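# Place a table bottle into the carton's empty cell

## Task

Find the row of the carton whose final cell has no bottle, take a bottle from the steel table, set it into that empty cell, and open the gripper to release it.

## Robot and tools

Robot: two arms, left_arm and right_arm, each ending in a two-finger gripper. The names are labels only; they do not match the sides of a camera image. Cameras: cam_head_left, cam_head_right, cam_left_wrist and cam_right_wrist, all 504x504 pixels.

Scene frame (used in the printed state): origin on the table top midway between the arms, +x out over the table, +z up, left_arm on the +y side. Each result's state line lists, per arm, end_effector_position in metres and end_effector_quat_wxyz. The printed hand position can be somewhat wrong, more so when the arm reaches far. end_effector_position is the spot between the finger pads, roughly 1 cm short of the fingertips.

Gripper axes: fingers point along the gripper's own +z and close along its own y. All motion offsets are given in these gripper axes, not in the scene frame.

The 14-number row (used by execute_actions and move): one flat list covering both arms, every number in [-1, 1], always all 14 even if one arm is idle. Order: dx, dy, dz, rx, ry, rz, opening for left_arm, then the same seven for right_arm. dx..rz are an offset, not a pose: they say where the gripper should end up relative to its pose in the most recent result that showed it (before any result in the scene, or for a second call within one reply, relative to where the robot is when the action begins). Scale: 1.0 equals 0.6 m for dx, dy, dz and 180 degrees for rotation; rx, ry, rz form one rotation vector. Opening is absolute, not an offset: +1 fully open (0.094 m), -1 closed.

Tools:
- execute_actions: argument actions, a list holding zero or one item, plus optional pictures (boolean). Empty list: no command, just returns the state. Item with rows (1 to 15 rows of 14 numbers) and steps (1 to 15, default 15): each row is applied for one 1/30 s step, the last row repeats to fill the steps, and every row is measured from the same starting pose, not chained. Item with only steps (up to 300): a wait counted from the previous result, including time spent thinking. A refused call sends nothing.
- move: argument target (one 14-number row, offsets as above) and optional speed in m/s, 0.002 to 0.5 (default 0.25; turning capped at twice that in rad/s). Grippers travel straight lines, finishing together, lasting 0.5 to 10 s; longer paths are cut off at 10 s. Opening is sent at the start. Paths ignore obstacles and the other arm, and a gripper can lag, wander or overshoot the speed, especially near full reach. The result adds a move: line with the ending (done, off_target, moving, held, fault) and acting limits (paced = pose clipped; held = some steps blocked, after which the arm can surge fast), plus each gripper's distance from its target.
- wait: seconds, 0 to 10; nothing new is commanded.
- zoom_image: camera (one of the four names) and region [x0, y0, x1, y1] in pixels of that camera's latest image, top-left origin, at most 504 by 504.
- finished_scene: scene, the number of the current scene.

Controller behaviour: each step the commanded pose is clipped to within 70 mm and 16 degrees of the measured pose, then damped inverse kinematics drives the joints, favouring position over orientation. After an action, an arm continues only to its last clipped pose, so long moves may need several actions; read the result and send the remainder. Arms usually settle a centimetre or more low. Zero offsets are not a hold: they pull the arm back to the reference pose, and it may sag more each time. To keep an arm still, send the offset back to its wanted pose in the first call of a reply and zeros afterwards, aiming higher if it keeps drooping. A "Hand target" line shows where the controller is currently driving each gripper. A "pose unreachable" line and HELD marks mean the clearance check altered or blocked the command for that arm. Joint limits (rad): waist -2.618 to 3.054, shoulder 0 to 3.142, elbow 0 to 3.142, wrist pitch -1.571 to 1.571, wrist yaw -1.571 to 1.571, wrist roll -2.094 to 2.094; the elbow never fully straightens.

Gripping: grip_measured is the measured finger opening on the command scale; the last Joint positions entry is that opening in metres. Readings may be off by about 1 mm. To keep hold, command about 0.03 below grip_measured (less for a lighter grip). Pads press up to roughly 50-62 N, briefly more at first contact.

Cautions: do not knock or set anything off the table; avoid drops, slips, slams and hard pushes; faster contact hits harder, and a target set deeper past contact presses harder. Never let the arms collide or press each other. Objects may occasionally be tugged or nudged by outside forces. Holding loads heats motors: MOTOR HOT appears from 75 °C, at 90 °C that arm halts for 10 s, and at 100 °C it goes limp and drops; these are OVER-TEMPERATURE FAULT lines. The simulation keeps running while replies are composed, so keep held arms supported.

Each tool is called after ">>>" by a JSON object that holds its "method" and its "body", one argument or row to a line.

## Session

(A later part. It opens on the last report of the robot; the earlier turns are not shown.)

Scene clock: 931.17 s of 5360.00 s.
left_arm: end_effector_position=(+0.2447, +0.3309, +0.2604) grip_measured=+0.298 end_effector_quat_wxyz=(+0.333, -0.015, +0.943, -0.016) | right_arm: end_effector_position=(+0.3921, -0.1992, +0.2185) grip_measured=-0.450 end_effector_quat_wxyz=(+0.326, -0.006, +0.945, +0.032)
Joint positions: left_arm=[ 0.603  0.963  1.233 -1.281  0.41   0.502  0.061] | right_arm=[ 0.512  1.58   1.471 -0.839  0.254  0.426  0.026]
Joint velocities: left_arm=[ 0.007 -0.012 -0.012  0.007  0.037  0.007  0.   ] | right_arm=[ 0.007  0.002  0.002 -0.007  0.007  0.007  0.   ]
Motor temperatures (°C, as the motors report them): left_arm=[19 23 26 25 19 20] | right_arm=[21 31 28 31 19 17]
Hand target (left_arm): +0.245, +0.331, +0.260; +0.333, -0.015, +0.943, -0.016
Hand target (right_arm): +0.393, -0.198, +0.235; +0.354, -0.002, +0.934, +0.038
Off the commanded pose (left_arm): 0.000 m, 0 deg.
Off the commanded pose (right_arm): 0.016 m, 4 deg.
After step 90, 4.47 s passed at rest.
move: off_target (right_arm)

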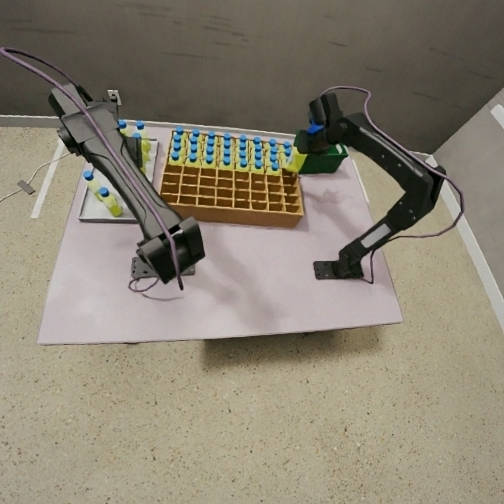

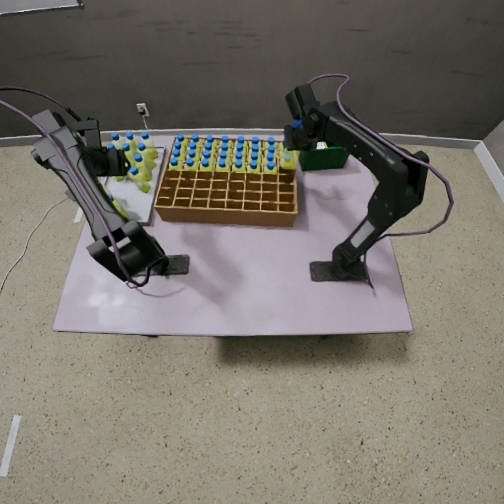

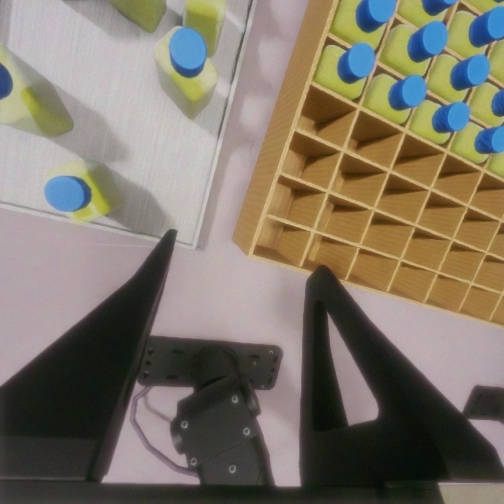

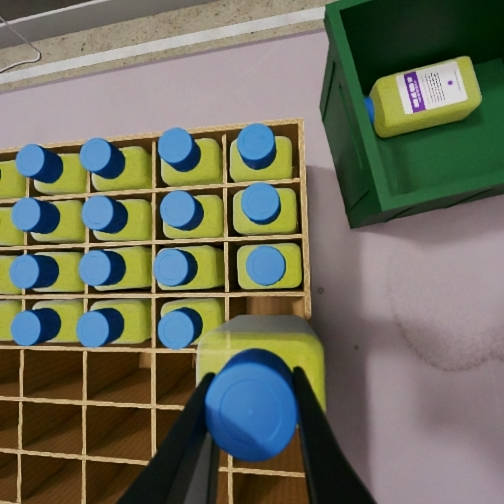

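>>> {"method": "move", "body": {
  "target": [0,0,0,0,0,0,0.3, -0.0188,0.0135,-0.018,-0.008,-0.02,0.006,-0.49],
  "speed": 0.015
}}

>>> {"method": "zoom_image", "body": {
  "camera": "cam_right_wrist",
  "region": [130,120,380,370]
}}

Scene clock: 962.43 s of 5360.00 s.
left_arm: end_effector_position=(+0.2447, +0.3309, +0.2604) grip_measured=+0.298 end_effector_quat_wxyz=(+0.333, -0.015, +0.943, -0.016) | right_arm: end_effector_position=(+0.3921, -0.1948, +0.2198) grip_measured=-0.450 end_effector_quat_wxyz=(+0.329, -0.005, +0.944, +0.038)
Joint positions: left_arm=[ 0.603  0.963  1.233 -1.281  0.41   0.502  0.061] | right_arm=[ 0.521  1.58   1.471 -0.83   0.252  0.437  0.026]
Joint velocities: left_arm=[ 0.017  0.012 -0.002 -0.037 -0.037  0.066  0.   ] | right_arm=[-0.002  0.002  0.022 -0.022 -0.051  0.007 -0.   ]
Motor temperatures (°C, as the motors report them): left_arm=[19 23 26 25 19 20] | right_arm=[21 31 28 32 19 17]
Hand target (left_arm): +0.245, +0.331, +0.260; +0.333, -0.015, +0.943, -0.016
Hand target (right_arm): +0.394, -0.192, +0.235; +0.354, +0.000, +0.934, +0.047
Off the commanded pose (left_arm): 0.000 m, 0 deg.
Off the commanded pose (right_arm): 0.015 m, 3 deg.
After step 90, 25.80 s passed at rest.
move: off_target (right_arm)

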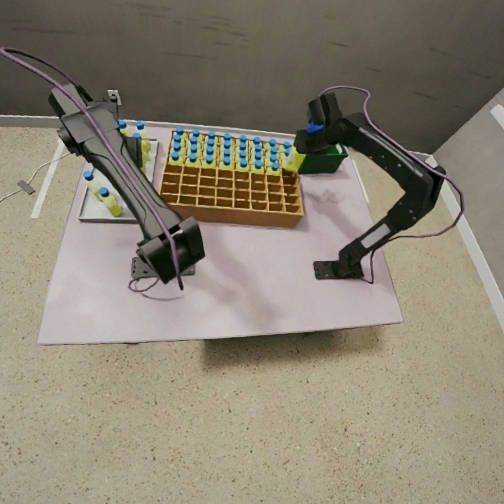

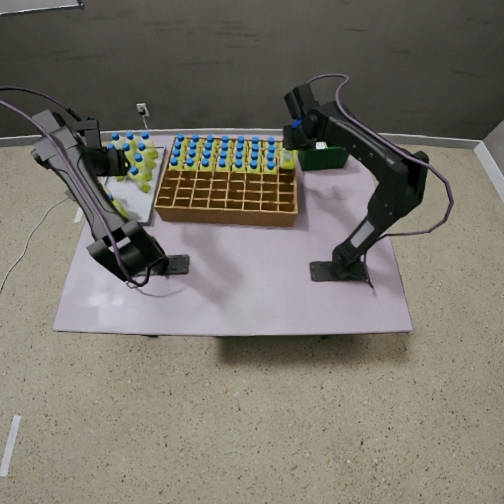

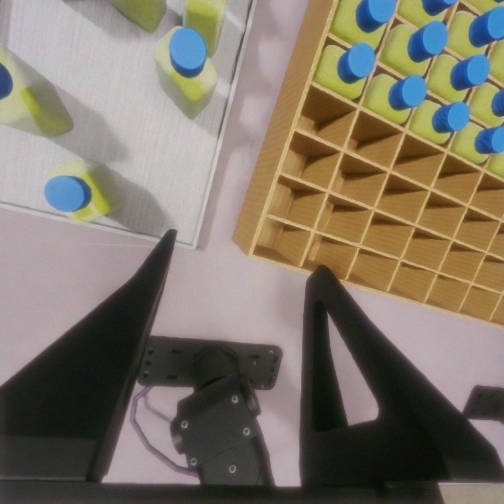

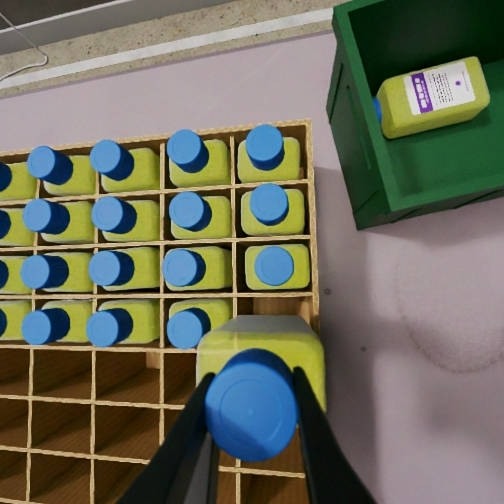

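Region (130, 120, 380, 370) of cam_right_wrist's 504x504 image, scaled by 2.016, with more detail than that image has.

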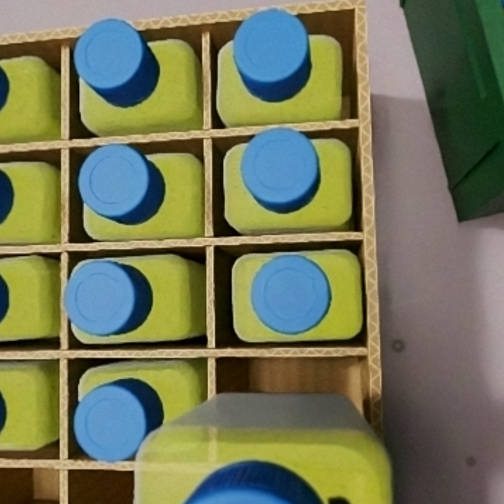

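>>> {"method": "move", "body": {
  "target": [0,0,0,0,0,0,0.3, 0.0083,0.0016,0.0192,-0.002,-0.018,0.002,-0.49],
  "speed": 0.015
}}

>>> {"method": "zoom_image", "body": {
  "camera": "cam_right_wrist",
  "region": [130,120,380,370]
}}

Scene clock: 973.13 s of 5360.00 s.
left_arm: end_effector_position=(+0.2447, +0.3309, +0.2604) grip_measured=+0.298 end_effector_quat_wxyz=(+0.333, -0.015, +0.943, -0.016) | right_arm: end_effector_position=(+0.3932, -0.1947, +0.1925) grip_measured=-0.450 end_effector_quat_wxyz=(+0.327, -0.005, +0.944, +0.035)
Joint positions: left_arm=[ 0.603  0.963  1.233 -1.281  0.41   0.502  0.061] | right_arm=[ 0.521  1.58   1.366 -0.73   0.254  0.437  0.026]
Joint velocities: left_arm=[-0.002  0.007 -0.002 -0.007 -0.037  0.007  0.   ] | right_arm=[-0.007  0.002 -0.012  0.095 -0.022 -0.051 -0.   ]
Motor temperatures (°C, as the motors report them): left_arm=[19 23 25 25 19 20] | right_arm=[21 31 28 32 19 17]
Hand target (left_arm): +0.245, +0.331, +0.260; +0.333, -0.015, +0.943, -0.016
Hand target (right_arm): +0.395, -0.193, +0.208; +0.354, -0.001, +0.934, +0.042
Off the commanded pose (left_arm): 0.000 m, 0 deg.
Off the commanded pose (right_arm): 0.015 m, 4 deg.
After step 90, 5.60 s passed at rest.
move: off_target (right_arm)

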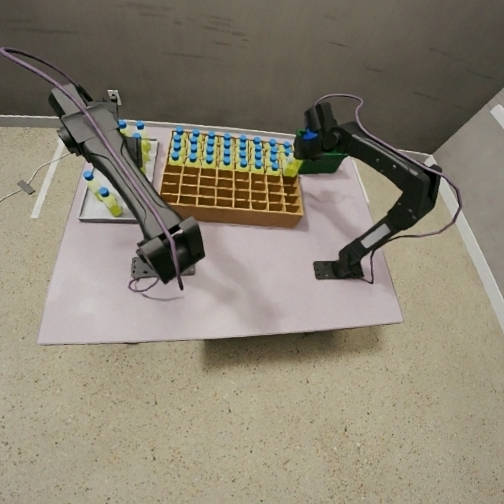

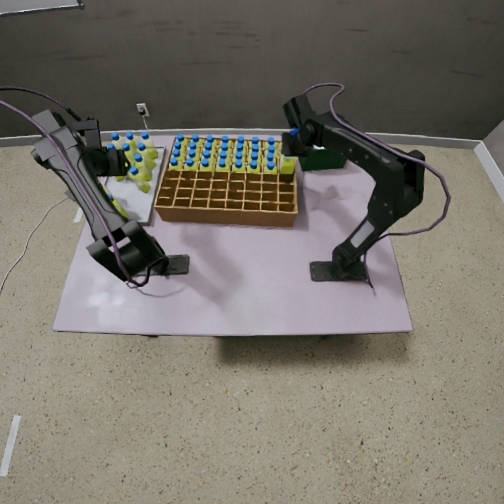

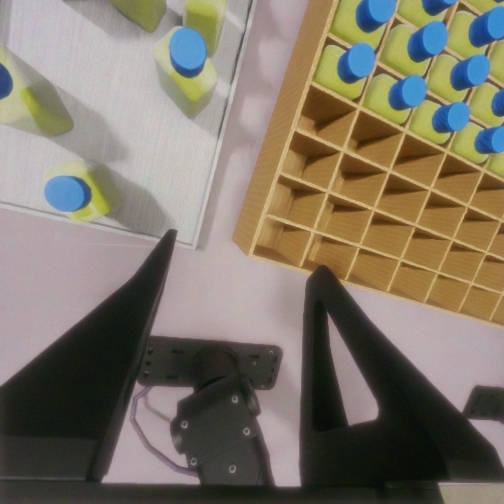

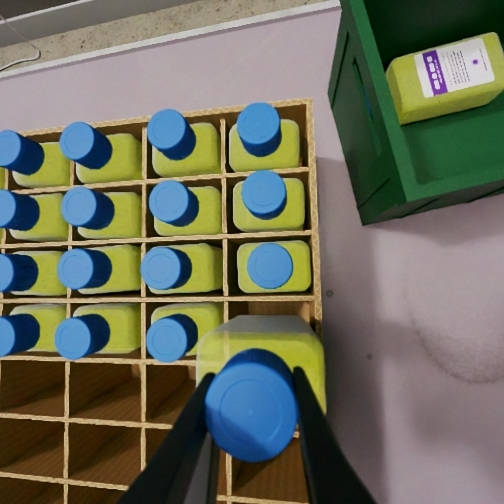

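Region (130, 120, 380, 370) of cam_right_wrist's 504x504 image, scaled by 2.016, with more detail than that image has.

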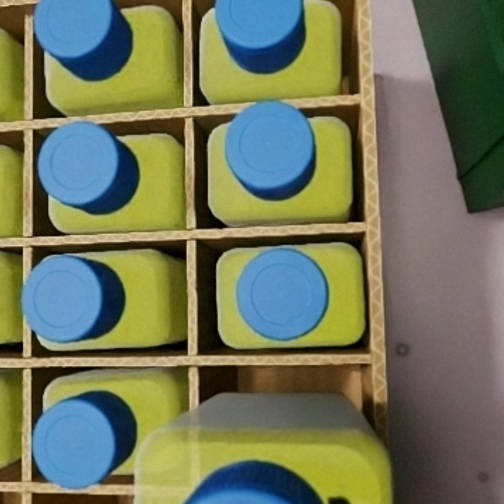

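>>> {"method": "move", "body": {
  "target": [0,0,0,0,0,0,0.3, 0.0055,0.0008,0.0127,-0.002,-0.018,0.002,-0.49],
  "speed": 0.015
}}

>>> {"method": "zoom_image", "body": {
  "camera": "cam_right_wrist",
  "region": [100,150,400,450]
}}

Scene clock: 980.73 s of 5360.00 s.
left_arm: end_effector_position=(+0.2447, +0.3309, +0.2604) grip_measured=+0.298 end_effector_quat_wxyz=(+0.333, -0.015, +0.943, -0.016) | right_arm: end_effector_position=(+0.3949, -0.1951, +0.1724) grip_measured=-0.450 end_effector_quat_wxyz=(+0.332, -0.003, +0.943, +0.034)
Joint positions: left_arm=[ 0.603  0.963  1.233 -1.281  0.41   0.502  0.061] | right_arm=[ 0.521  1.58   1.279 -0.634  0.262  0.437  0.026]
Joint velocities: left_arm=[ 0.007 -0.017  0.002 -0.037 -0.007 -0.022 -0.   ] | right_arm=[ 0.002  0.002 -0.027 -0.051  0.037 -0.007 -0.   ]
Motor temperatures (°C, as the motors report them): left_arm=[19 23 25 25 19 20] | right_arm=[21 31 28 32 19 17]
Hand target (left_arm): +0.245, +0.331, +0.260; +0.333, -0.015, +0.943, -0.016
Hand target (right_arm): +0.395, -0.194, +0.185; +0.353, -0.001, +0.935, +0.039
Off the commanded pose (left_arm): 0.000 m, 0 deg.
Off the commanded pose (right_arm): 0.012 m, 3 deg.
After step 90, 2.50 s passed at rest.
move: off_target (right_arm)

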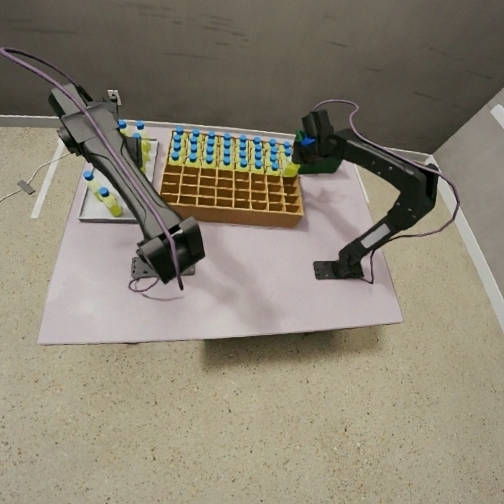

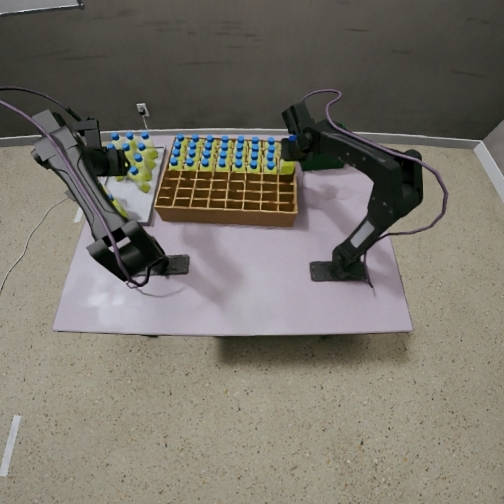

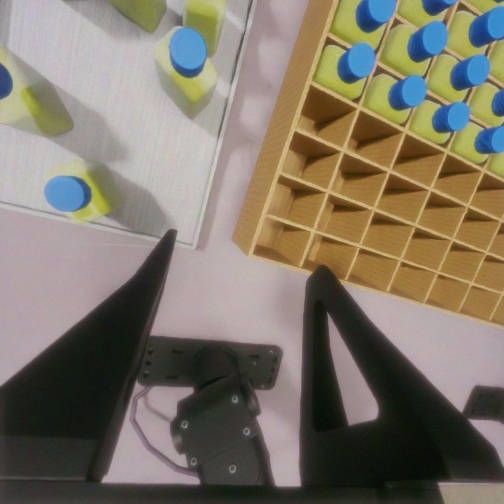

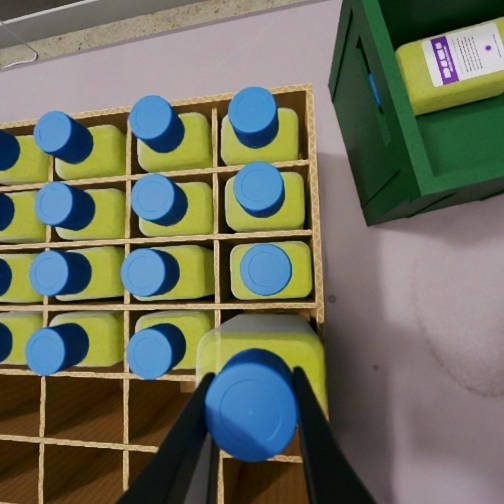

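Region (100, 150, 400, 450) of cam_right_wrist's 504x504 image, scaled by 1.680, with more detail than that image has.

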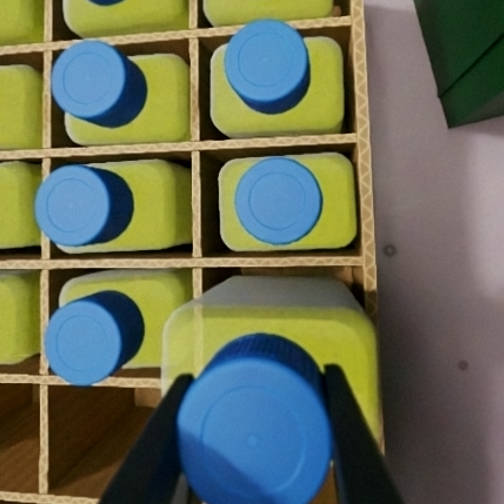

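>>> {"method": "move", "body": {
  "target": [0,0,0,0,0,0,0.3, 0.0115,0.0008,0.0123,-0.002,-0.014,0.002,-0.49],
  "speed": 0.015
}}

>>> {"method": "zoom_image", "body": {
  "camera": "cam_right_wrist",
  "region": [100,150,400,450]
}}

Scene clock: 990.87 s of 5360.00 s.
left_arm: end_effector_position=(+0.2447, +0.3309, +0.2604) grip_measured=+0.298 end_effector_quat_wxyz=(+0.333, -0.015, +0.943, -0.016) | right_arm: end_effector_position=(+0.3942, -0.1963, +0.1528) grip_measured=-0.450 end_effector_quat_wxyz=(+0.335, -0.002, +0.942, +0.034)
Joint positions: left_arm=[ 0.603  0.963  1.233 -1.281  0.41   0.502  0.061] | right_arm=[ 0.521  1.58   1.198 -0.547  0.266  0.437  0.026]
Joint velocities: left_arm=[-0.017  0.012  0.002 -0.066  0.022 -0.066 -0.   ] | right_arm=[ 0.002  0.007 -0.007  0.022  0.022  0.022  0.   ]
Motor temperatures (°C, as the motors report them): left_arm=[19 23 25 25 19 20] | right_arm=[21 31 27 32 19 17]
Hand target (left_arm): +0.245, +0.331, +0.260; +0.333, -0.015, +0.943, -0.016
Hand target (right_arm): +0.394, -0.194, +0.163; +0.352, +0.000, +0.935, +0.038
Off the commanded pose (left_arm): 0.000 m, 0 deg.
Off the commanded pose (right_arm): 0.010 m, 2 deg.
After step 90, 5.43 s passed at rest.
move: done

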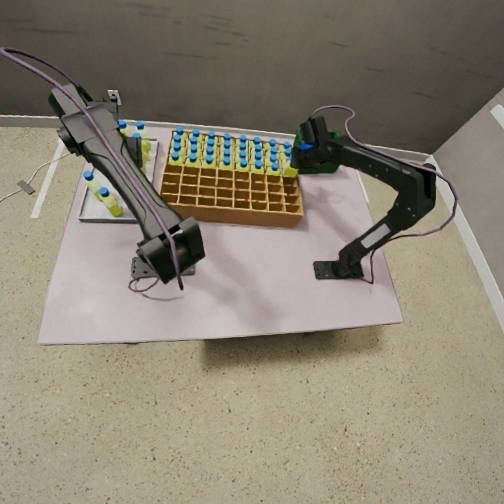

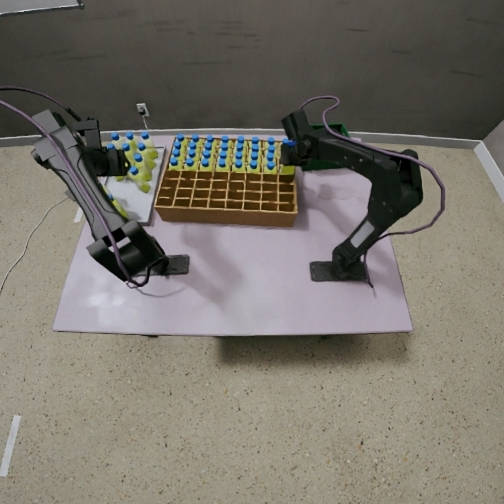

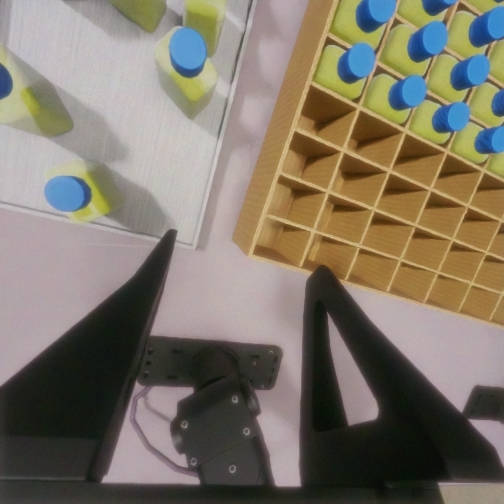

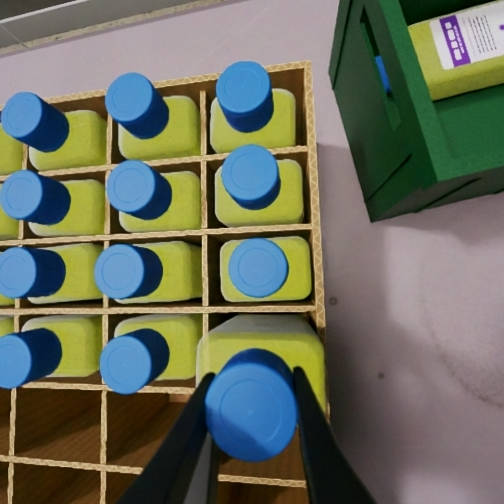

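Region (100, 150, 400, 450) of cam_right_wrist's 504x504 image, scaled by 1.680, with more detail than that image has.

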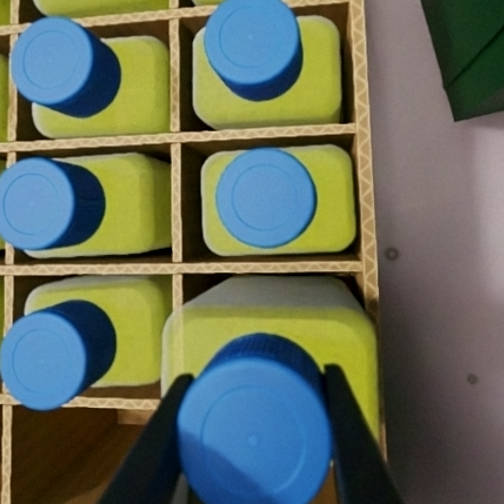

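>>> {"method": "move", "body": {
  "target": [0,0,0,0,0,0,0.3, 0.0135,0.0019,0.0151,-0.002,-0.007,0.002,-0.49],
  "speed": 0.015
}}

>>> {"method": "zoom_image", "body": {
  "camera": "cam_right_wrist",
  "region": [50,130,400,480]
}}

Scene clock: 1001.83 s of 5360.00 s.
left_arm: end_effector_position=(+0.2447, +0.3309, +0.2604) grip_measured=+0.298 end_effector_quat_wxyz=(+0.333, -0.015, +0.943, -0.016) | right_arm: end_effector_position=(+0.3934, -0.1968, +0.1398) grip_measured=-0.450 end_effector_quat_wxyz=(+0.338, -0.001, +0.940, +0.036)
Joint positions: left_arm=[ 0.603  0.963  1.233 -1.281  0.41   0.502  0.061] | right_arm=[ 0.521  1.58   1.141 -0.483  0.266  0.437  0.026]
Joint velocities: left_arm=[-0.002 -0.007 -0.007 -0.037  0.007  0.066 -0.   ] | right_arm=[ 0.002 -0.017 -0.017 -0.037 -0.022 -0.022 -0.   ]
Motor temperatures (°C, as the motors report them): left_arm=[19 23 25 25 19 20] | right_arm=[21 31 27 32 19 17]
Hand target (left_arm): +0.245, +0.331, +0.260; +0.333, -0.015, +0.943, -0.016
Hand target (right_arm): +0.393, -0.195, +0.141; +0.345, +0.001, +0.938, +0.038
Off the commanded pose (left_arm): 0.000 m, 0 deg.
Off the commanded pose (right_arm): 0.003 m, 1 deg.
After step 90, 6.93 s passed at rest.
move: done

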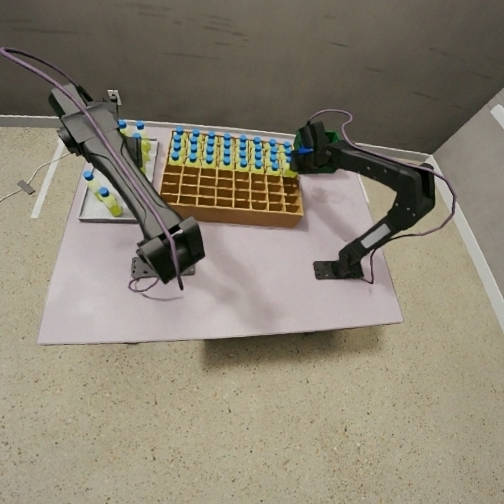

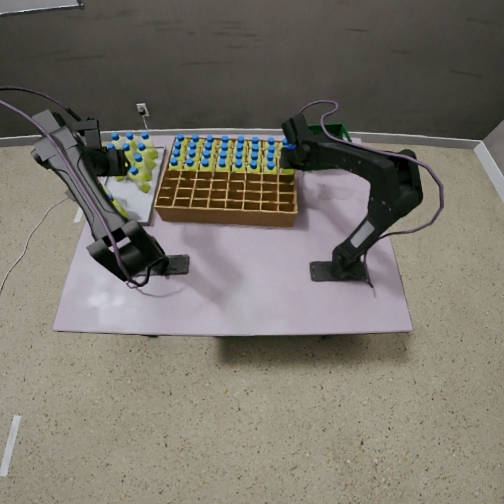

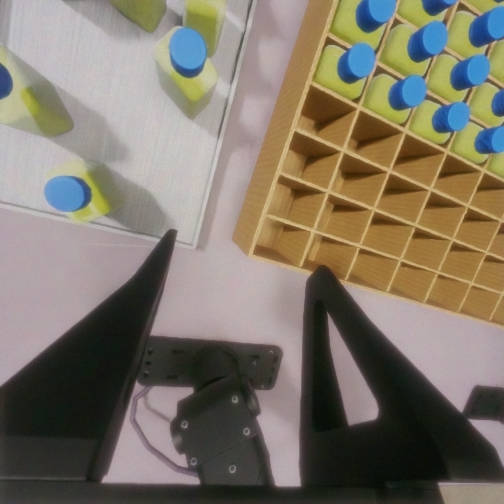

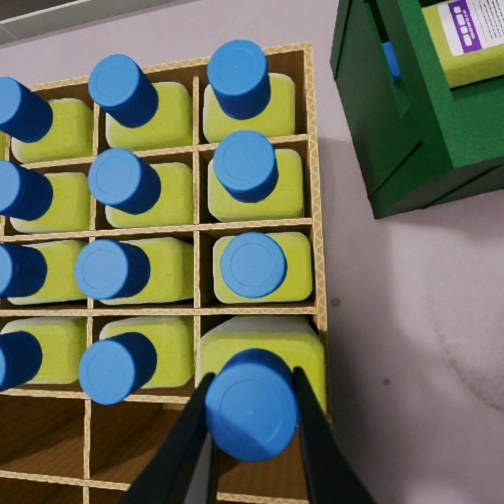

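Region (50, 130, 400, 480) of cam_right_wrist's 504x504 image, scaled by 1.440, with more detail than that image has.

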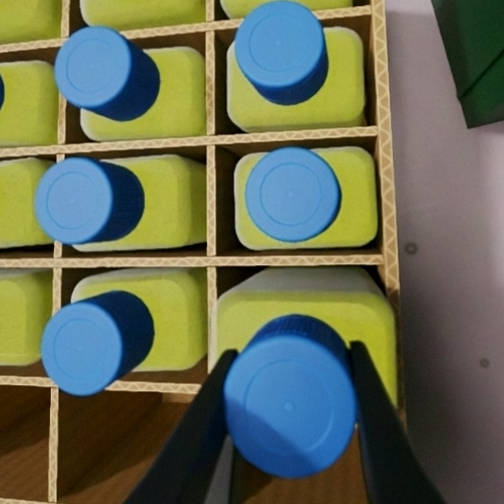

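>>> {"method": "move", "body": {
  "target": [0,0,0,0,0,0,0.3, 0.0189,0.0015,0.0193,0,0,0,-0.49],
  "speed": 0.015
}}

>>> {"method": "zoom_image", "body": {
  "camera": "cam_right_wrist",
  "region": [50,130,400,480]
}}

Scene clock: 1015.27 s of 5360.00 s.
left_arm: end_effector_position=(+0.2447, +0.3309, +0.2604) grip_measured=+0.298 end_effector_quat_wxyz=(+0.333, -0.015, +0.943, -0.016) | right_arm: end_effector_position=(+0.3929, -0.1969, +0.1311) grip_measured=-0.450 end_effector_quat_wxyz=(+0.342, -0.001, +0.939, +0.038)
Joint positions: left_arm=[ 0.603  0.963  1.233 -1.281  0.41   0.502  0.061] | right_arm=[ 0.521  1.58   1.1   -0.433  0.265  0.437  0.026]
Joint velocities: left_arm=[ 0.002  0.002  0.002 -0.022  0.037  0.081 -0.001] | right_arm=[-0.012 -0.002  0.002 -0.037  0.051 -0.051  0.   ]
Motor temperatures (°C, as the motors report them): left_arm=[19 23 25 25 19 20] | right_arm=[21 31 27 32 19 17]
Hand target (left_arm): +0.245, +0.331, +0.260; +0.333, -0.015, +0.943, -0.016
Hand target (right_arm): +0.392, -0.195, +0.124; +0.338, -0.001, +0.940, +0.036
Off the commanded pose (left_arm): 0.000 m, 0 deg.
Off the commanded pose (right_arm): 0.008 m, 1 deg.
After step 90, 9.13 s passed at rest.
move: done

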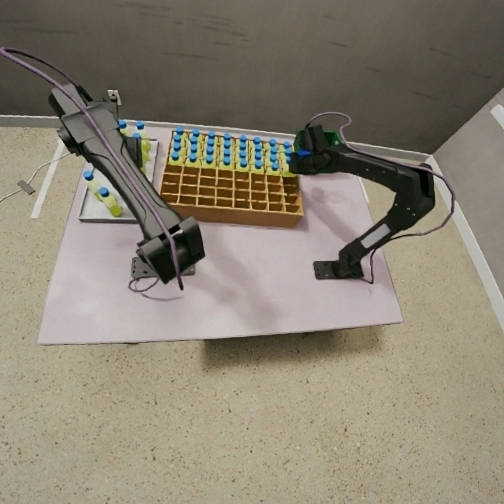

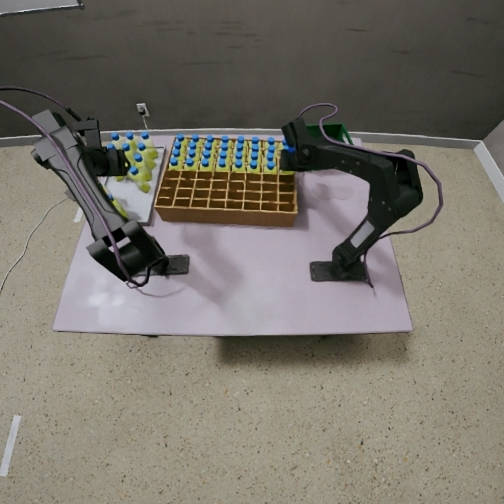

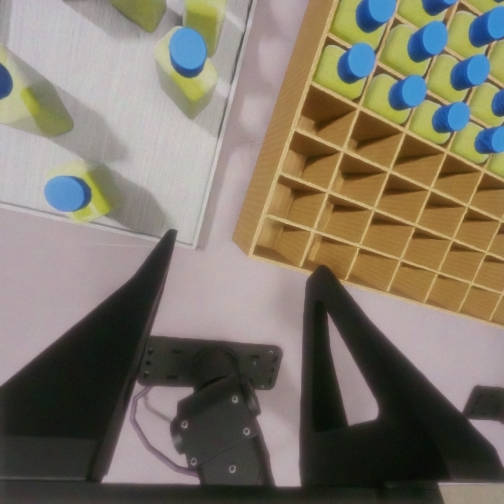

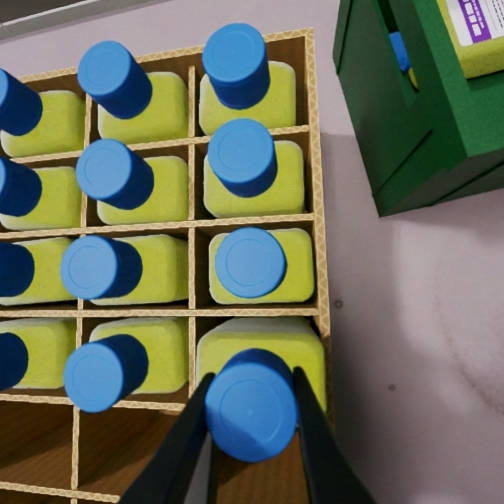

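Region (50, 130, 400, 480) of cam_right_wrist's 504x504 image, scaled by 1.440, with more detail than that image has.

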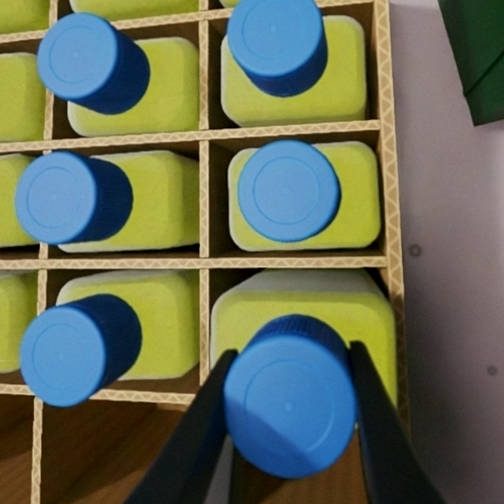

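>>> {"method": "move", "body": {
  "target": [0,0,0,0,0,0,0.3, 0.0179,0.0074,0.0186,0,0.005,0,-0.49],
  "speed": 0.012
}}

>>> {"method": "zoom_image", "body": {
  "camera": "cam_right_wrist",
  "region": [50,130,400,480]
}}

Scene clock: 1026.33 s of 5360.00 s.
left_arm: end_effector_position=(+0.2447, +0.3309, +0.2604) grip_measured=+0.298 end_effector_quat_wxyz=(+0.333, -0.015, +0.943, -0.016) | right_arm: end_effector_position=(+0.3937, -0.1963, +0.1231) grip_measured=-0.450 end_effector_quat_wxyz=(+0.338, +0.002, +0.940, +0.038)
Joint positions: left_arm=[ 0.603  0.963  1.233 -1.281  0.41   0.502  0.061] | right_arm=[ 0.521  1.596  1.089 -0.414  0.264  0.444  0.026]
Joint velocities: left_arm=[ 0.007  0.007 -0.012 -0.007 -0.022  0.037  0.001] | right_arm=[ 0.007  0.012 -0.002 -0.007  0.007 -0.037 -0.   ]
Motor temperatures (°C, as the motors report them): left_arm=[19 23 25 25 19 20] | right_arm=[21 30 27 32 19 17]
Hand target (left_arm): +0.245, +0.331, +0.260; +0.333, -0.015, +0.943, -0.016
Hand target (right_arm): +0.391, -0.191, +0.116; +0.334, -0.001, +0.942, +0.038
Off the commanded pose (left_arm): 0.000 m, 0 deg.
Off the commanded pose (right_arm): 0.009 m, 1 deg.
After step 90, 6.50 s passed at rest.
move: done

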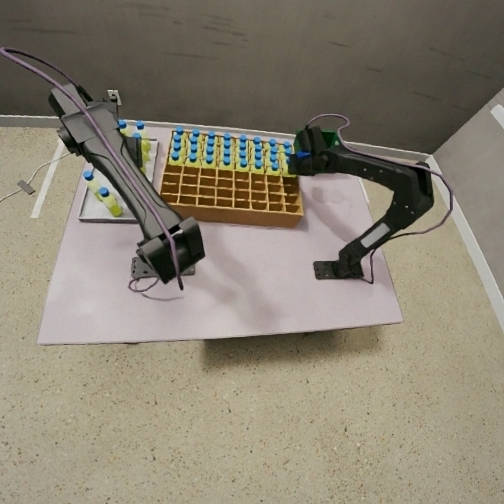

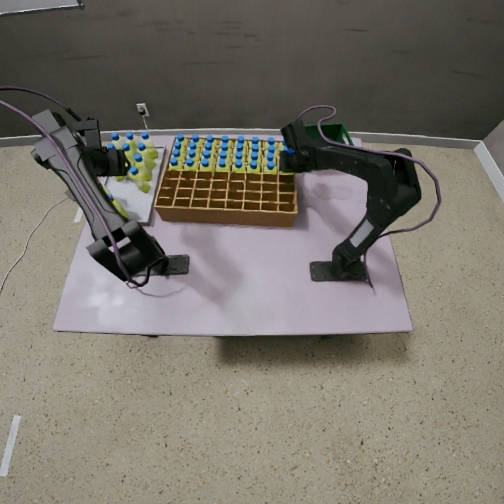

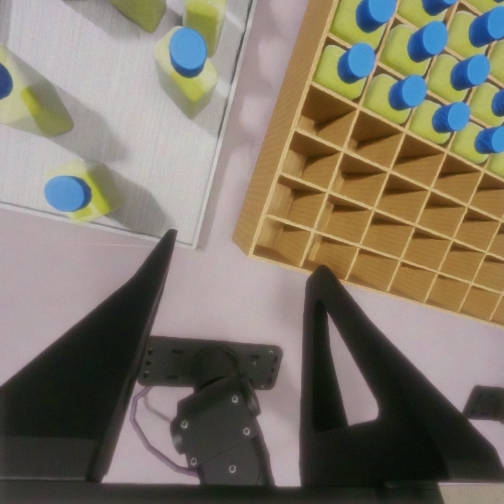

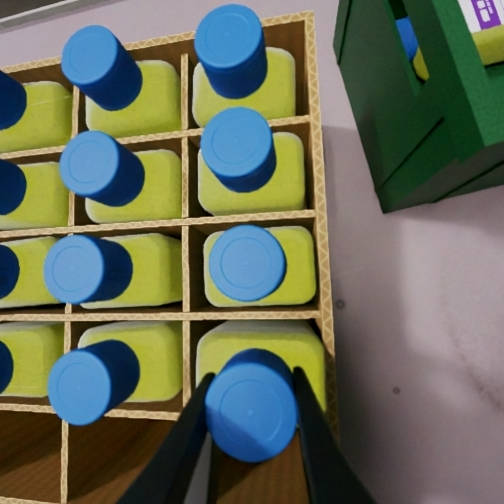

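Region (50, 130, 400, 480) of cam_right_wrist's 504x504 image, scaled by 1.440, with more detail than that image has.

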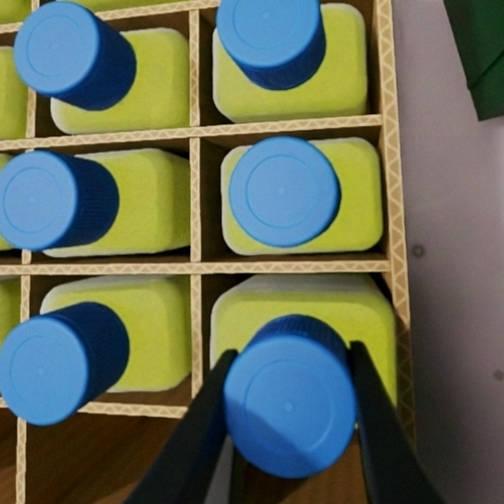

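>>> {"method": "move", "body": {
  "target": [0,0,0,0,0,0,0.3, 0.0166,0.0032,0.0192,0,0.003,0,-0.49],
  "speed": 0.012
}}

>>> {"method": "zoom_image", "body": {
  "camera": "cam_right_wrist",
  "region": [30,130,400,500]
}}

Scene clock: 1040.90 s of 5360.00 s.
left_arm: end_effector_position=(+0.2447, +0.3309, +0.2604) grip_measured=+0.298 end_effector_quat_wxyz=(+0.333, -0.015, +0.943, -0.016) | right_arm: end_effector_position=(+0.3947, -0.1955, +0.1148) grip_measured=-0.450 end_effector_quat_wxyz=(+0.335, +0.002, +0.942, +0.037)
Joint positions: left_arm=[ 0.603  0.963  1.233 -1.281  0.41   0.502  0.061] | right_arm=[ 0.521  1.614  1.078 -0.392  0.263  0.445  0.026]
Joint velocities: left_arm=[ 0.007  0.007 -0.002 -0.037 -0.037 -0.007 -0.   ] | right_arm=[-0.007 -0.017 -0.007  0.066  0.022 -0.037 -0.001]
Motor temperatures (°C, as the motors report them): left_arm=[19 23 25 25 19 20] | right_arm=[21 30 27 32 19 17]
Hand target (left_arm): +0.245, +0.331, +0.260; +0.333, -0.015, +0.943, -0.016
Hand target (right_arm): +0.393, -0.193, +0.108; +0.333, +0.002, +0.942, +0.038
Off the commanded pose (left_arm): 0.000 m, 0 deg.
Off the commanded pose (right_arm): 0.007 m, 0 deg.
After step 90, 10.07 s passed at rest.
move: done

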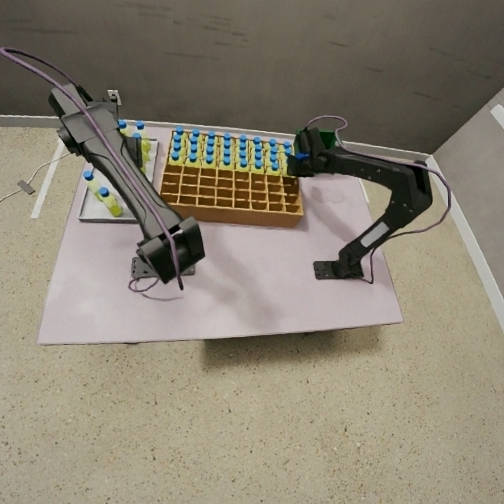

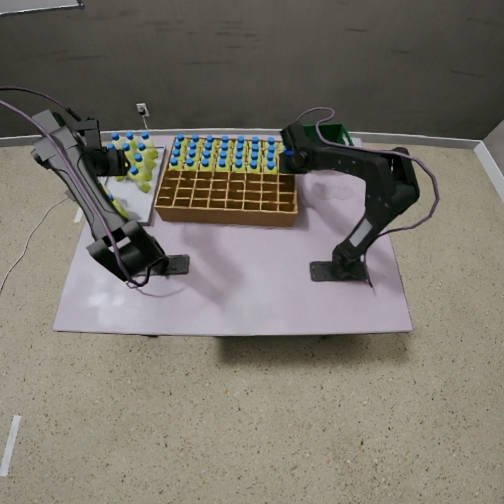

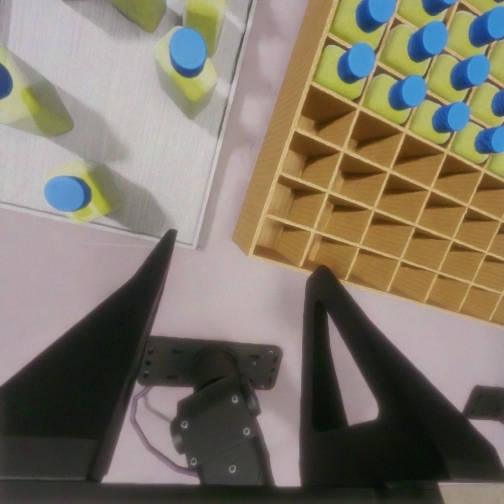

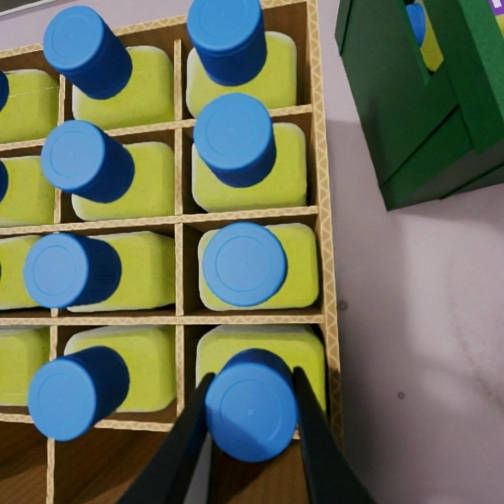

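Region (30, 130, 400, 500) of cam_right_wrist's 504x504 image, scaled by 1.362, with more detail than that image has.

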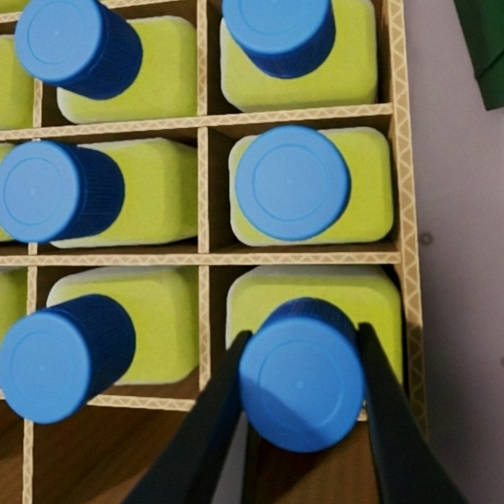

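>>> {"method": "move", "body": {
  "target": [0,0,0,0,0,0,0.3, 0.0189,0.0015,0.0193,0,0.002,0,-0.49],
  "speed": 0.012
}}

>>> {"method": "zoom_image", "body": {
  "camera": "cam_right_wrist",
  "region": [0,130,400,504]
}}

Scene clock: 1047.63 s of 5360.00 s.
left_arm: end_effector_position=(+0.2447, +0.3309, +0.2604) grip_measured=+0.298 end_effector_quat_wxyz=(+0.333, -0.015, +0.943, -0.016) | right_arm: end_effector_position=(+0.3947, -0.1958, +0.1102) grip_measured=-0.450 end_effector_quat_wxyz=(+0.339, +0.002, +0.940, +0.038)
Joint positions: left_arm=[ 0.603  0.963  1.233 -1.281  0.41   0.502  0.061] | right_arm=[ 0.521  1.614  1.053 -0.358  0.265  0.445  0.026]
Joint velocities: left_arm=[-0.002 -0.002  0.002 -0.007 -0.081 -0.051 -0.001] | right_arm=[-0.007 -0.027 -0.012  0.066 -0.066  0.007  0.001]
Motor temperatures (°C, as the motors report them): left_arm=[19 23 25 25 19 20] | right_arm=[21 30 27 32 19 17]
Hand target (left_arm): +0.245, +0.331, +0.260; +0.333, -0.015, +0.943, -0.016
Hand target (right_arm): +0.393, -0.194, +0.099; +0.332, +0.001, +0.943, +0.036
Off the commanded pose (left_arm): 0.000 m, 0 deg.
Off the commanded pose (right_arm): 0.012 m, 1 deg.
After step 90, 2.17 s passed at rest.
move: off_target (right_arm)

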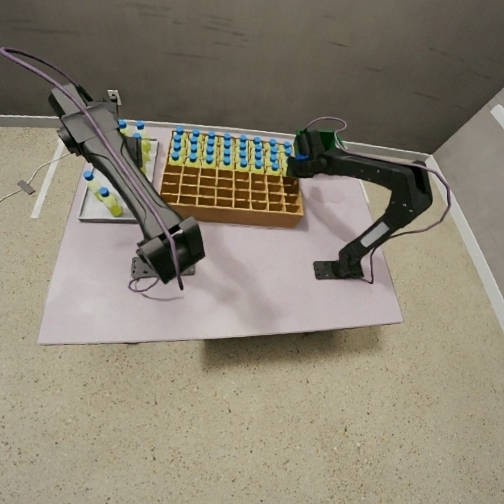

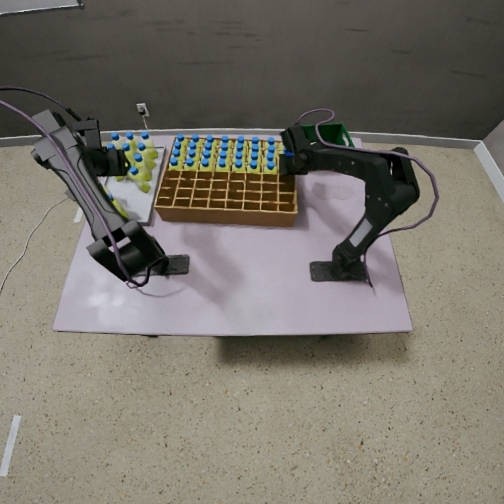

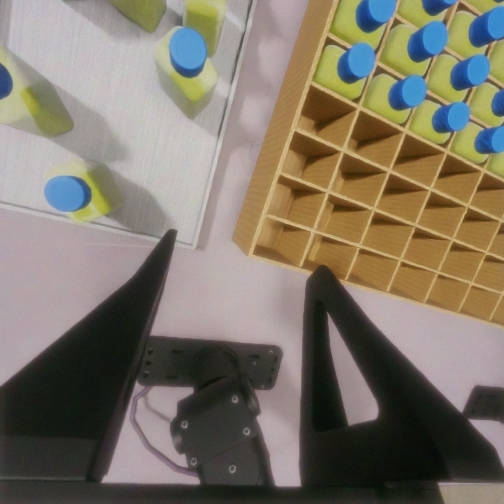

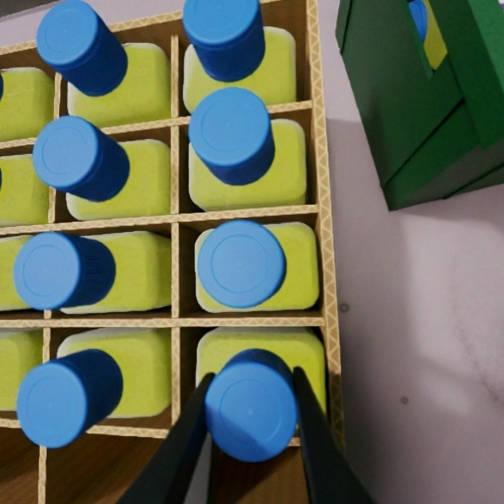

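Region (0, 130, 400, 504) of cam_right_wrist's 504x504 image, scaled by 1.260, with more detail than that image has; it fills the top 471 rows of this view, and the rest is white.

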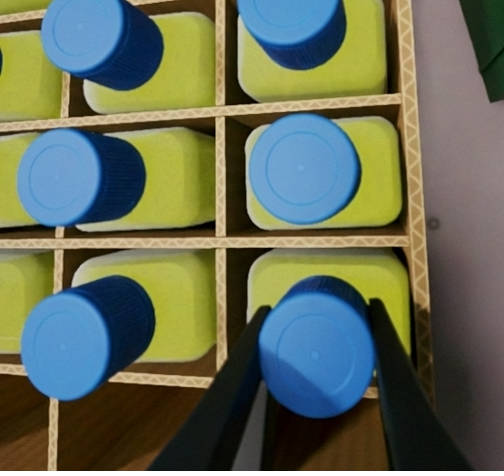

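>>> {"method": "move", "body": {
  "target": [0,0,0,0,0,0,0.3, 0.022,0.0012,0.0235,0,0.006,0,-0.49],
  "speed": 0.012
}}

>>> {"method": "zoom_image", "body": {
  "camera": "cam_right_wrist",
  "region": [0,130,400,504]
}}

Scene clock: 1054.00 s of 5360.00 s.
left_arm: end_effector_position=(+0.2447, +0.3309, +0.2604) grip_measured=+0.298 end_effector_quat_wxyz=(+0.333, -0.015, +0.943, -0.016) | right_arm: end_effector_position=(+0.3968, -0.1948, +0.1098) grip_measured=-0.450 end_effector_quat_wxyz=(+0.346, +0.004, +0.937, +0.042)
Joint positions: left_arm=[ 0.603  0.963  1.233 -1.281  0.41   0.502  0.061] | right_arm=[ 0.521  1.614  1.04  -0.328  0.266  0.445  0.026]
Joint velocities: left_arm=[ 0.002  0.002  0.002  0.051 -0.051 -0.022  0.   ] | right_arm=[ 0.007  0.002 -0.007 -0.037 -0.007  0.022  0.001]
Motor temperatures (°C, as the motors report them): left_arm=[19 23 25 25 19 20] | right_arm=[21 30 27 32 19 17]
Hand target (left_arm): +0.245, +0.331, +0.260; +0.333, -0.015, +0.943, -0.016
Hand target (right_arm): +0.393, -0.194, +0.091; +0.330, +0.002, +0.943, +0.038
Off the commanded pose (left_arm): 0.000 m, 0 deg.
Off the commanded pose (right_arm): 0.019 m, 2 deg.
After step 90, 1.53 s passed at rest.
move: off_target (right_arm)

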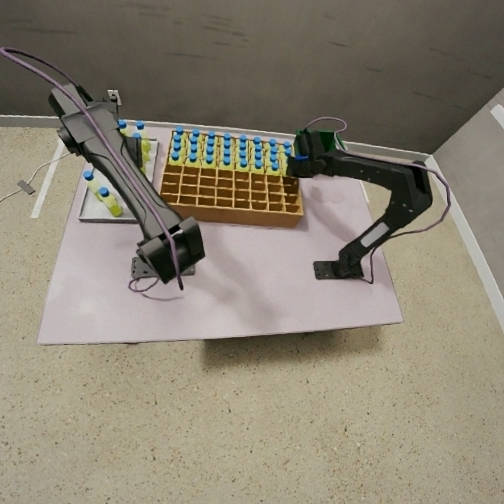

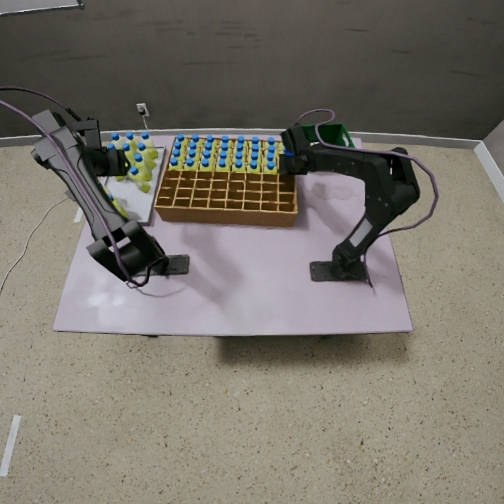

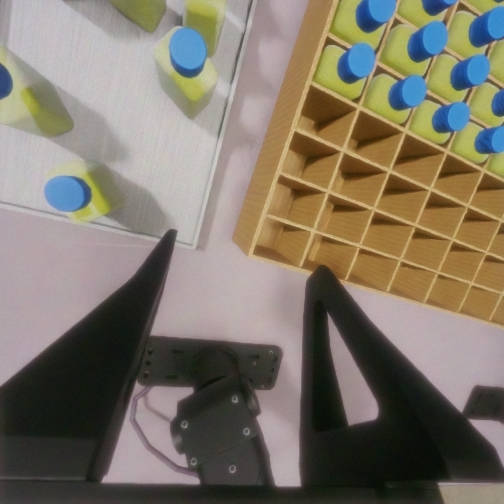

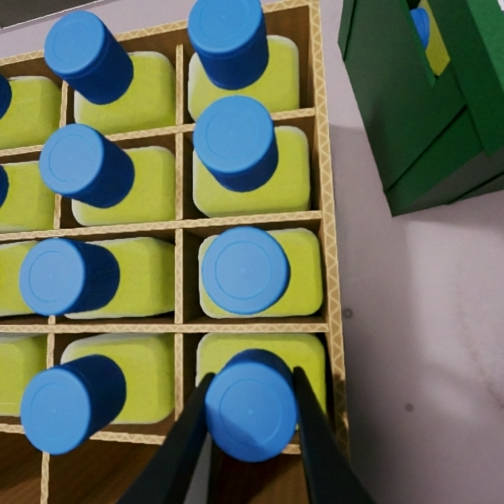

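Region (0, 130, 400, 504) of cam_right_wrist's 504x504 image, scaled by 1.260, with more detail than that image has; it fills the top 471 rows of this view, and the rest is white.

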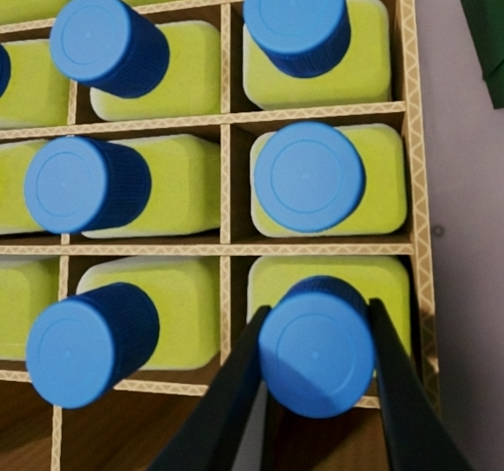

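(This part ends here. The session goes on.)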